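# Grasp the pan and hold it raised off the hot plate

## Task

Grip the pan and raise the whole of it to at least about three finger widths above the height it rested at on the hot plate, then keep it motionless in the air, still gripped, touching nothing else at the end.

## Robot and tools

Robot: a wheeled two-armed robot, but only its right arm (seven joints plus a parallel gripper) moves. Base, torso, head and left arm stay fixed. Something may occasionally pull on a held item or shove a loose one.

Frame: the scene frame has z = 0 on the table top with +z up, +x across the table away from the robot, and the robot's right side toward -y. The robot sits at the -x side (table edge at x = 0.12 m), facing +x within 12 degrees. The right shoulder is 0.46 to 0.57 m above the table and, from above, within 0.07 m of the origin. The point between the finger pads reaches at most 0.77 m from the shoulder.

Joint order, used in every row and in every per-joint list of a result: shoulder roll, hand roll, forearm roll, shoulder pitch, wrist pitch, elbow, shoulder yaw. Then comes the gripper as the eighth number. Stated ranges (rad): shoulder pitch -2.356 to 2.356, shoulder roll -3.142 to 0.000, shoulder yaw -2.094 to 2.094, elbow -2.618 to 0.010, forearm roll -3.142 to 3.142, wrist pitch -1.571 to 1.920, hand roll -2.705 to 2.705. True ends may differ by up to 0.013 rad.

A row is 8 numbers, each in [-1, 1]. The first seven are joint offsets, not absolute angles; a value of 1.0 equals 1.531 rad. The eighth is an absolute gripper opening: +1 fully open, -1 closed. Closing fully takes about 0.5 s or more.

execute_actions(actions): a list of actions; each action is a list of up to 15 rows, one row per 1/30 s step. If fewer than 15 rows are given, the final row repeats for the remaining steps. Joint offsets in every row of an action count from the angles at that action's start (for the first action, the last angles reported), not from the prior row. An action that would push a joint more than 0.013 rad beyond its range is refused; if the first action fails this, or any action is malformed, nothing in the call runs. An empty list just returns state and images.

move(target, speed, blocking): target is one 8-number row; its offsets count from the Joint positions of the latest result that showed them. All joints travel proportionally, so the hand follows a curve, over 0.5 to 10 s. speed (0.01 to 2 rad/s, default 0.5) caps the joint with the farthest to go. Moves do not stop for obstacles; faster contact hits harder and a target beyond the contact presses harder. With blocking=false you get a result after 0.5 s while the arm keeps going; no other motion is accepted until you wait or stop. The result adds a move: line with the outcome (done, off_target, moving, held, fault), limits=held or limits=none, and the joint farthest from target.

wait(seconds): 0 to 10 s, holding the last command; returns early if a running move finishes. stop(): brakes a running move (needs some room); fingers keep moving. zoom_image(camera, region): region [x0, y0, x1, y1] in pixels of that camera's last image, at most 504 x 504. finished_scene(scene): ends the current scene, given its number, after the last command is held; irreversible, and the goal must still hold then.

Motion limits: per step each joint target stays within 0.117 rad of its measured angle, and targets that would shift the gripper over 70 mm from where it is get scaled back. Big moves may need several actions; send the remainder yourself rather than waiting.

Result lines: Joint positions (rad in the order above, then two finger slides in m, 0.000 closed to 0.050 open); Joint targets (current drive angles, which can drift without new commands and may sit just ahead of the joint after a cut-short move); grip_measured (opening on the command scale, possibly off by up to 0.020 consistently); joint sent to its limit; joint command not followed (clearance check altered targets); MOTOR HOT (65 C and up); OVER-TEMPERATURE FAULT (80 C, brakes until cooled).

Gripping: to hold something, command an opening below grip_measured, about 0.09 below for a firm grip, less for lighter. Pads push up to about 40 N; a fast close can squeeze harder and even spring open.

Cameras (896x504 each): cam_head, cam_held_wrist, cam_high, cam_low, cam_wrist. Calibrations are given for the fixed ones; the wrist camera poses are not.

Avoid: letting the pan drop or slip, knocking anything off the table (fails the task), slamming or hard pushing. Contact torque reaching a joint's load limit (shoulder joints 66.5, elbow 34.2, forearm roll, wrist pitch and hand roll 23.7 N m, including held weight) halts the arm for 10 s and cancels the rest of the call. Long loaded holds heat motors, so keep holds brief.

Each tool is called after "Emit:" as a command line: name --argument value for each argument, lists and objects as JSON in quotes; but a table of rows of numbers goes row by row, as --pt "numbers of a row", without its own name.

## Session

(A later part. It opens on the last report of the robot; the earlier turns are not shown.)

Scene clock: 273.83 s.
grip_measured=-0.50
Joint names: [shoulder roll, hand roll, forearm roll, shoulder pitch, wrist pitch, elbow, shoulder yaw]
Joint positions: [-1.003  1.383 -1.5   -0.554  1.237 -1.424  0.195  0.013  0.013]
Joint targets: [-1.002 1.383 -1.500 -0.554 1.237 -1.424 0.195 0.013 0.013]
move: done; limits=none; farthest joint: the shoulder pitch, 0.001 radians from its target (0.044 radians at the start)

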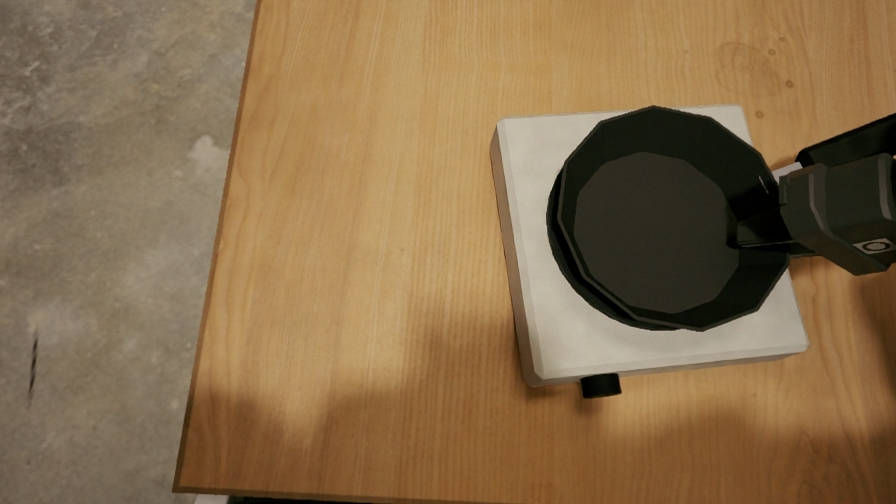

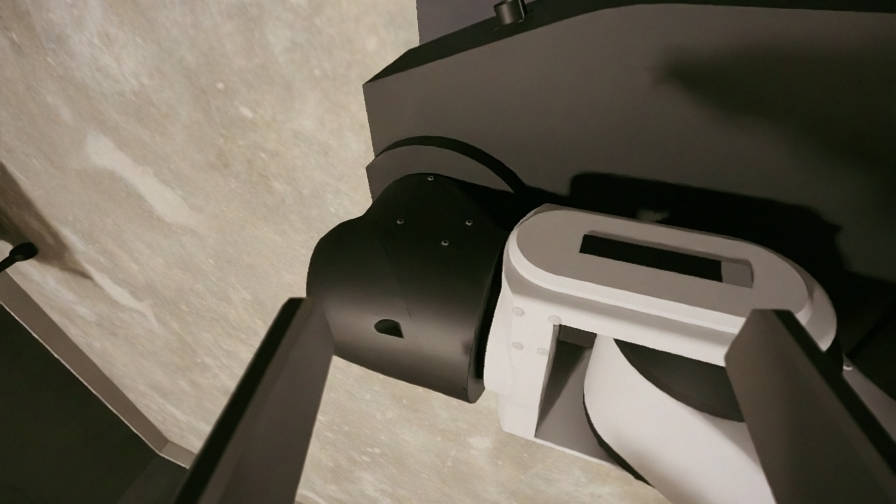

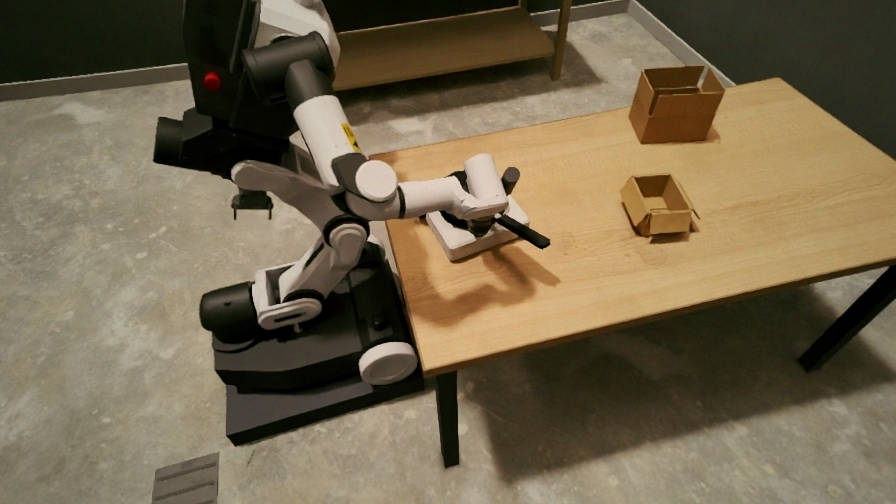

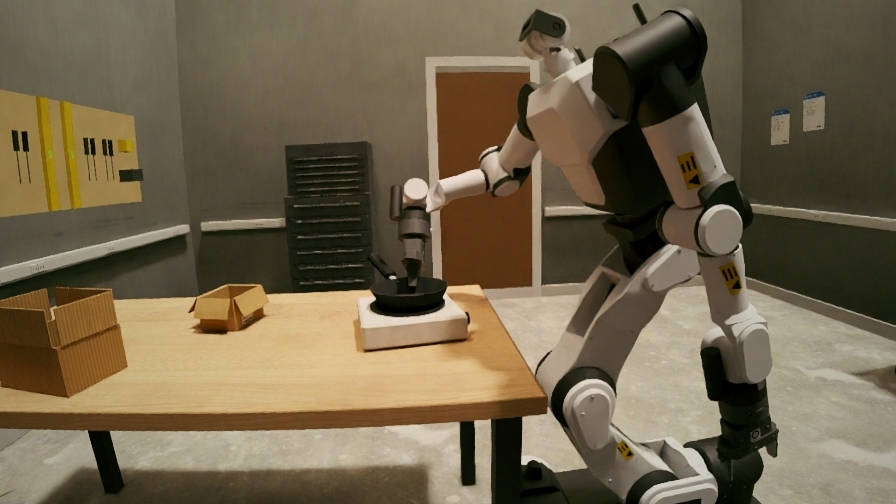

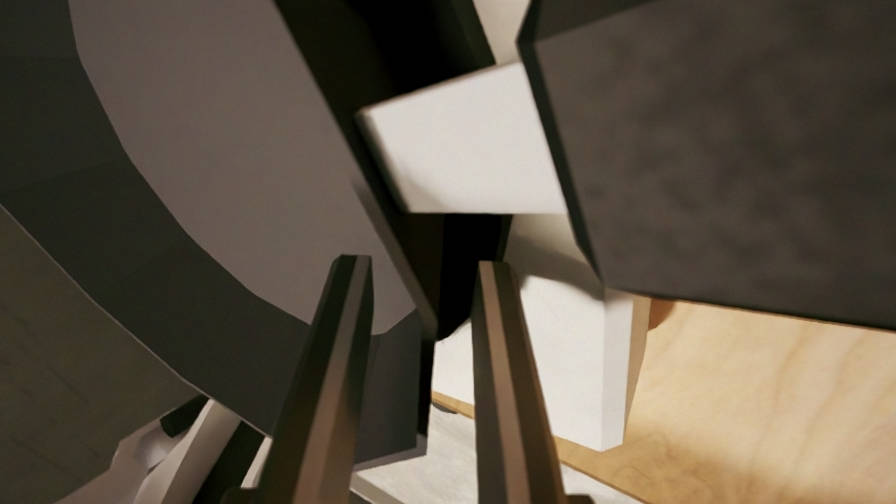

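Emit:
execute_actions --actions '[[[0.0008,-0.0001,0.0006,-0.0003,-0.0011,0.0002,0.0012,-0.53],[0.0016,-0.0003,0.0013,-0.0006,-0.0021,0.0005,0.0024,-0.56],[0.0023,-0.0004,0.0019,-0.0009,-0.0032,0.0007,0.0035,-0.59],[0.0031,-0.0005,0.0026,-0.0012,-0.0042,0.0009,0.0047,-0.62],[0.0039,-0.0006,0.0032,-0.0016,-0.0053,0.0011,0.0059,-0.65],[0.0047,-0.0008,0.0039,-0.0019,-0.0064,0.0014,0.0071,-0.68],[0.0055,-0.0009,0.0045,-0.0022,-0.0074,0.0016,0.0083,-0.7],[0.0062,-0.001,0.0052,-0.0025,-0.0085,0.0018,0.0094,-0.72],[0.007,-0.0012,0.0058,-0.0028,-0.0095,0.0021,0.0106,-0.74],[0.0078,-0.0013,0.0065,-0.0031,-0.0106,0.0023,0.0118,-0.75]],[[0,0,0,0,0,0,0,-0.77],[0,0,0,0,0,0,0,-0.79],[0,0,0,0,0,0,0,-0.81],[0,0,0,0,0,0,0,-0.83],[0,0,0,0,0,0,0,-0.85],[0,0,0,0,0,0,0,-0.87],[0,0,0,0,0,0,0,-0.89],[0,0,0,0,0,0,0,-0.91],[0,0,0,0,0,0,0,-0.93],[0,0,0,0,0,0,0,-0.95],[0,0,0,0,0,0,0,-0.97],[0,0,0,0,0,0,0,-0.99],[0,0,0,0,0,0,0,-1.0]]]'

Scene clock: 289.97 s.
grip_measured=-0.97
Joint names: [shoulder roll, hand roll, forearm roll, shoulder pitch, wrist pitch, elbow, shoulder yaw]
Joint positions: [-0.991  1.381 -1.49  -0.557  1.221 -1.42   0.213  0.001  0.001]
Joint targets: [-0.991 1.381 -1.490 -0.558 1.221 -1.420 0.213 -0.000 -0.000]

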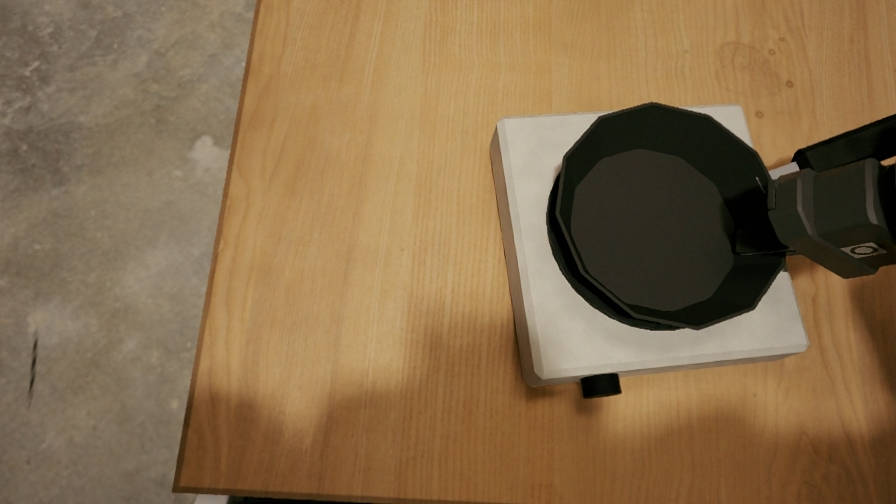

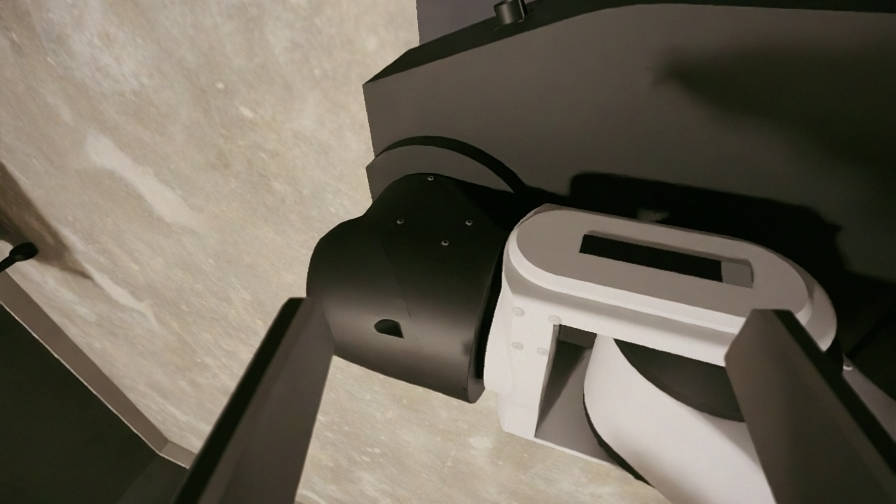

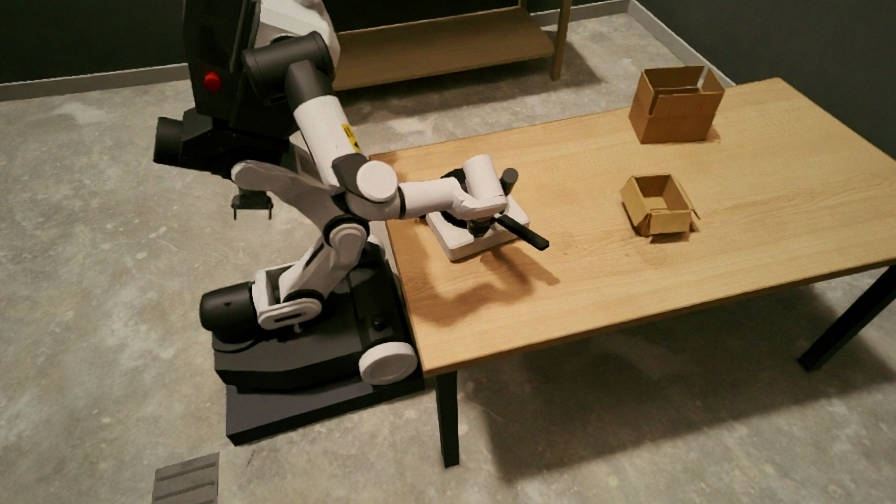

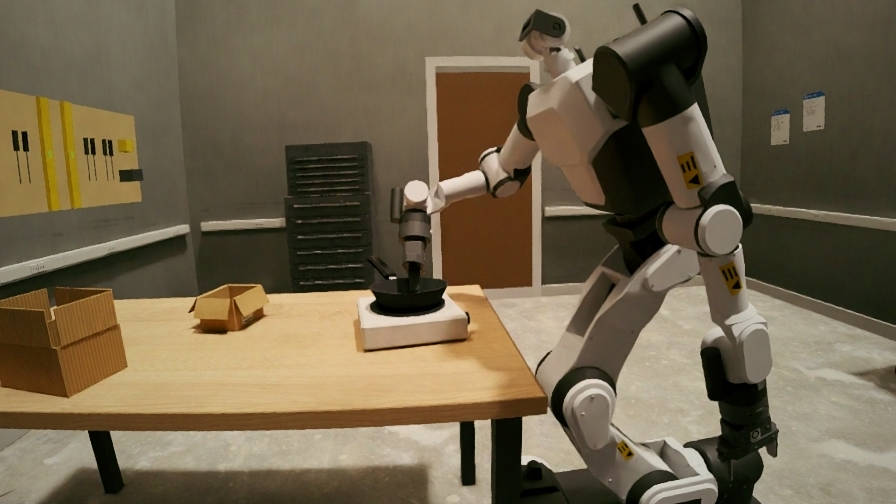

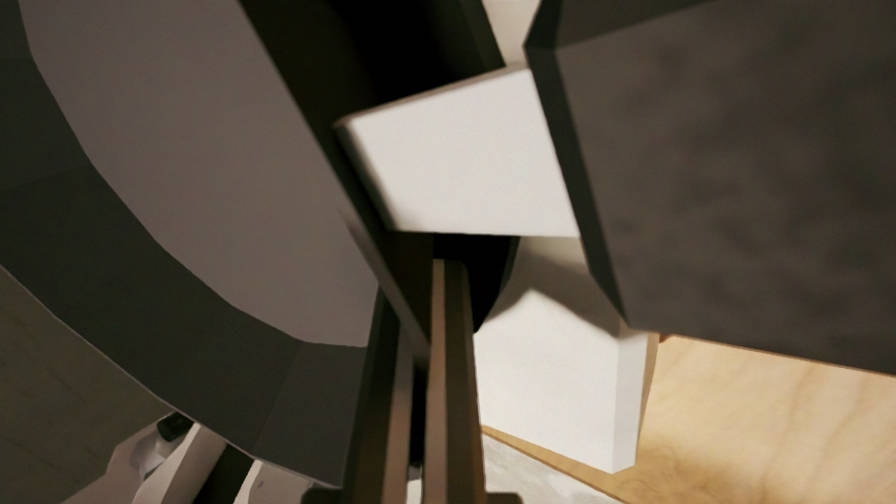

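Emit:
move --target '[-0.0299, -0.0412, -0.0174, 0.0092, 0.0291, -0.0517, -0.0334, -1.0]' --speed 0.08

Scene clock: 303.40 s.
grip_measured=-0.97
Joint names: [shoulder roll, hand roll, forearm roll, shoulder pitch, wrist pitch, elbow, shoulder yaw]
Joint positions: [-1.036  1.318 -1.516 -0.543  1.265 -1.499  0.162  0.001  0.001]
Joint targets: [-1.037 1.318 -1.516 -0.543 1.265 -1.499 0.162 -0.000 -0.000]
move: done; limits=none; farthest joint: the shoulder roll, 0.001 radians from its target (0.046 radians at the start)

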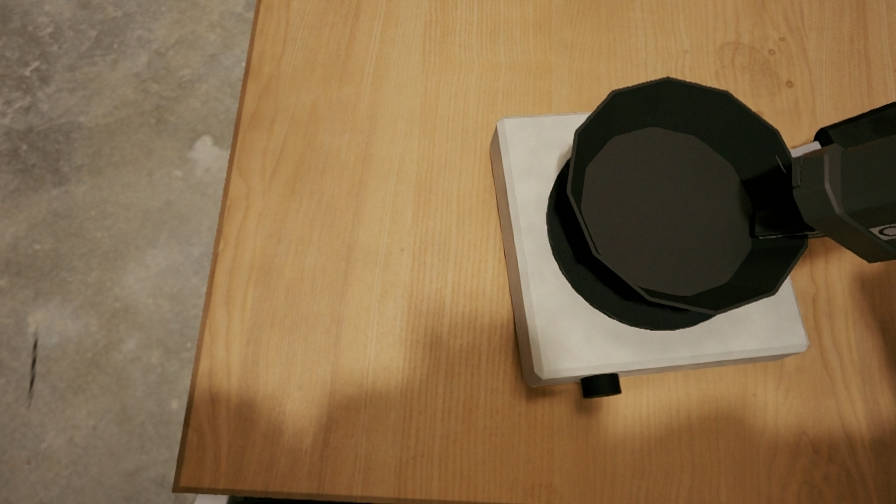

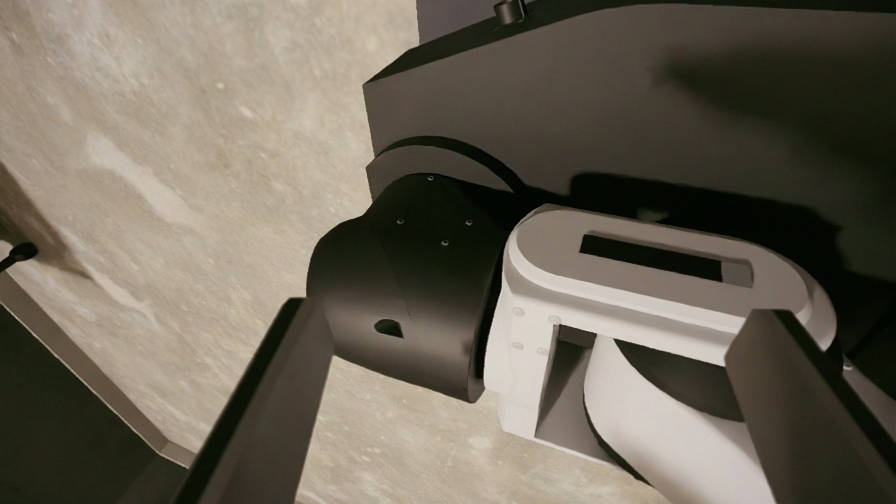

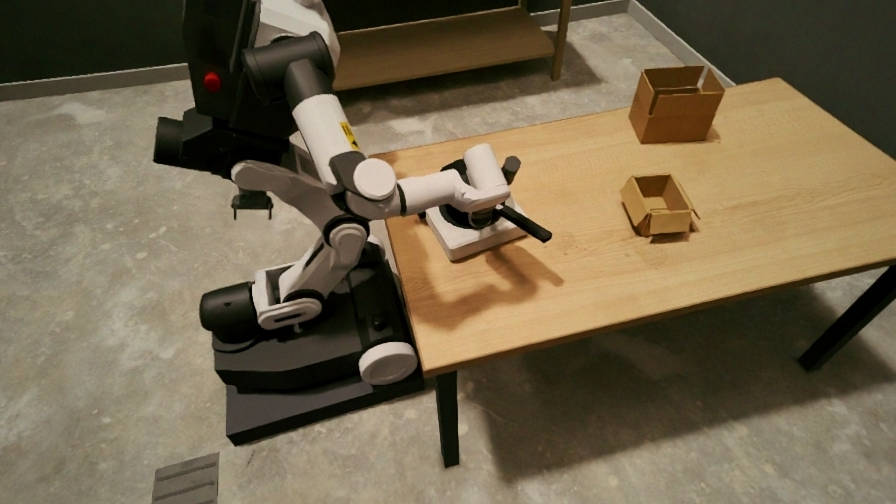

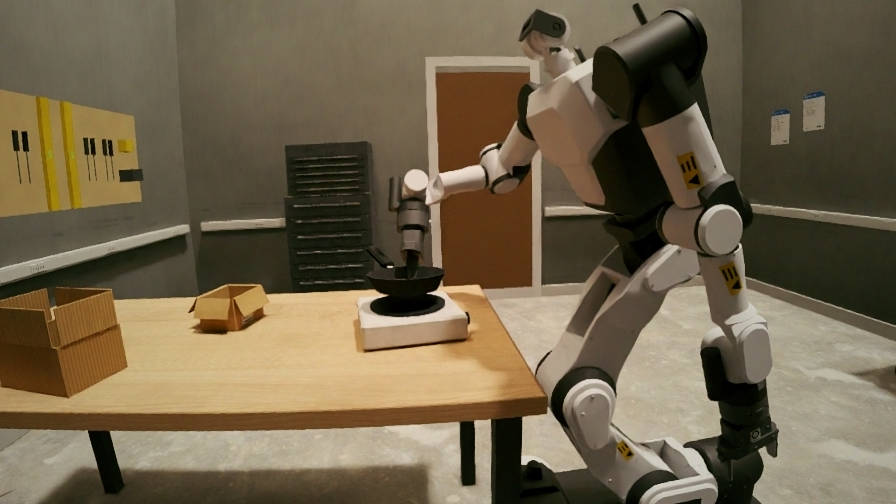

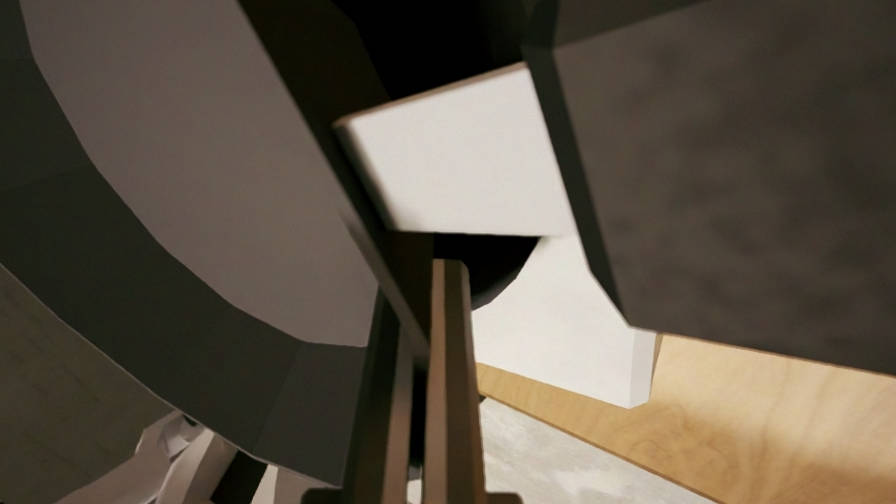

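The rim grip holds the pan level with no slip. Lifting the rest of the way.

Emit:
move --target '[-0.0703, -0.096, -0.041, 0.0217, 0.0683, -0.1207, -0.078, -1.0]' --speed 0.15

Scene clock: 307.27 s.
grip_measured=-0.97
Joint names: [shoulder roll, hand roll, forearm roll, shoulder pitch, wrist pitch, elbow, shoulder yaw]
Joint positions: [-1.143  1.172 -1.578 -0.51   1.37  -1.683  0.044  0.001  0.001]
Joint targets: [-1.144 1.172 -1.579 -0.510 1.370 -1.684 0.043 -0.000 -0.000]
move: done; limits=none; farthest joint: the shoulder yaw, 0.001 radians from its target (0.120 radians at the start)

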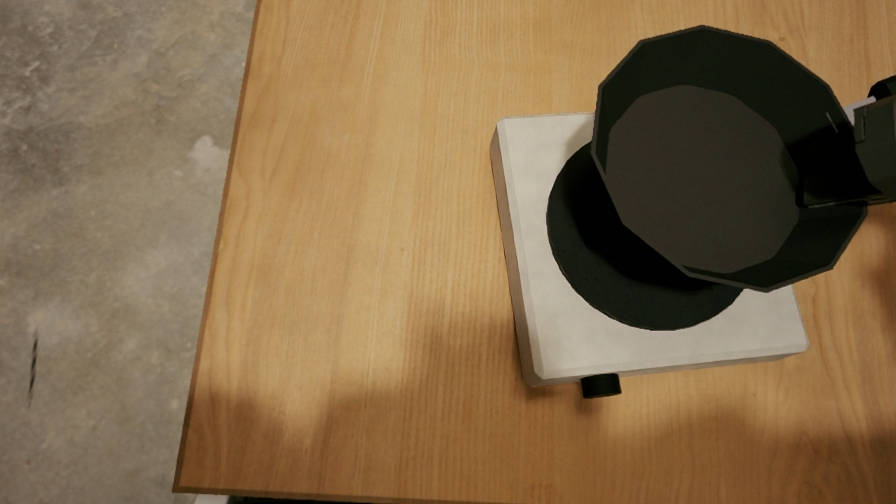

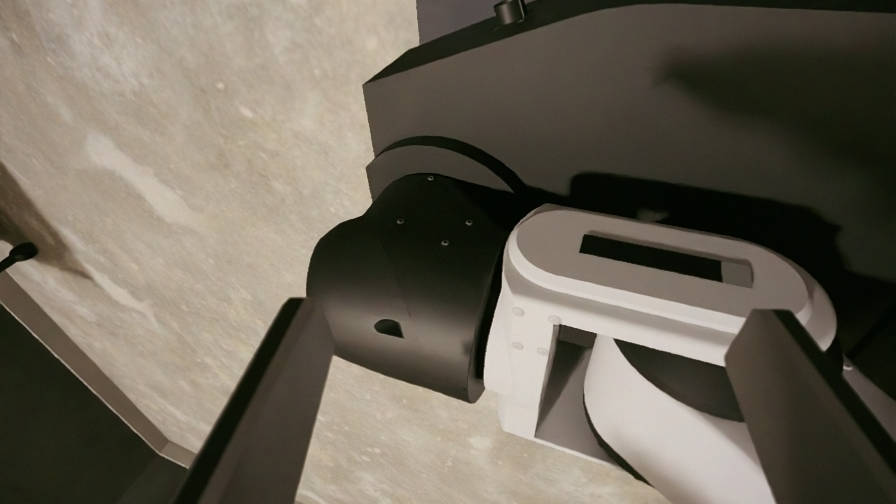

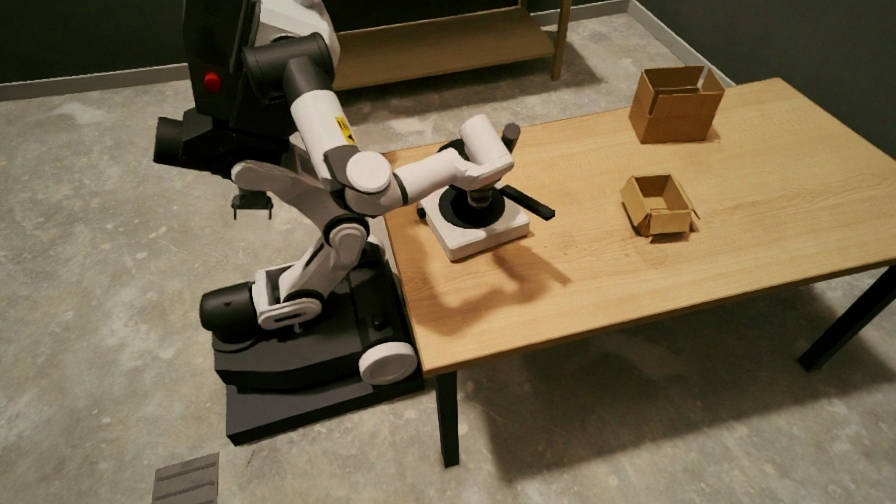

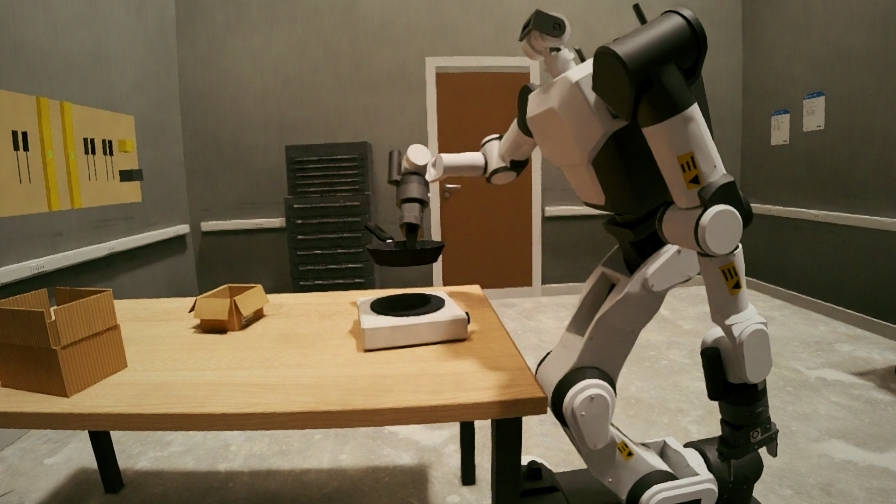

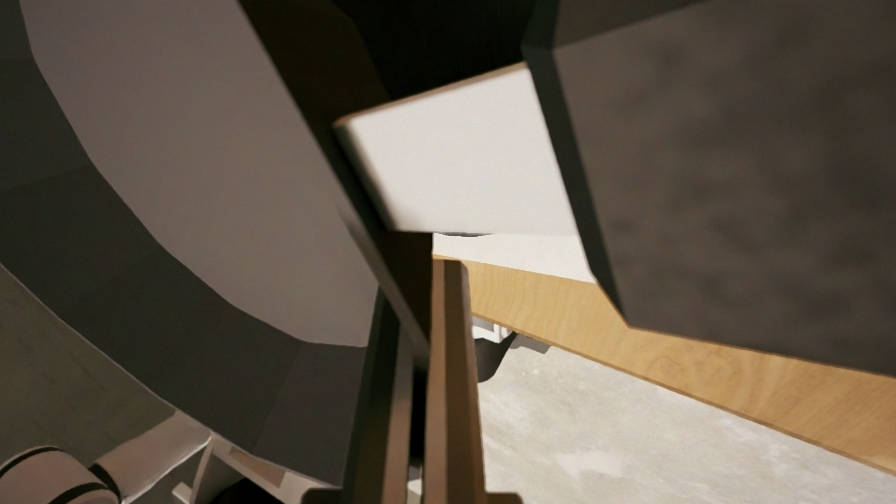

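Emit:
finished_scene --scene 1

The scene is finished: the task was done.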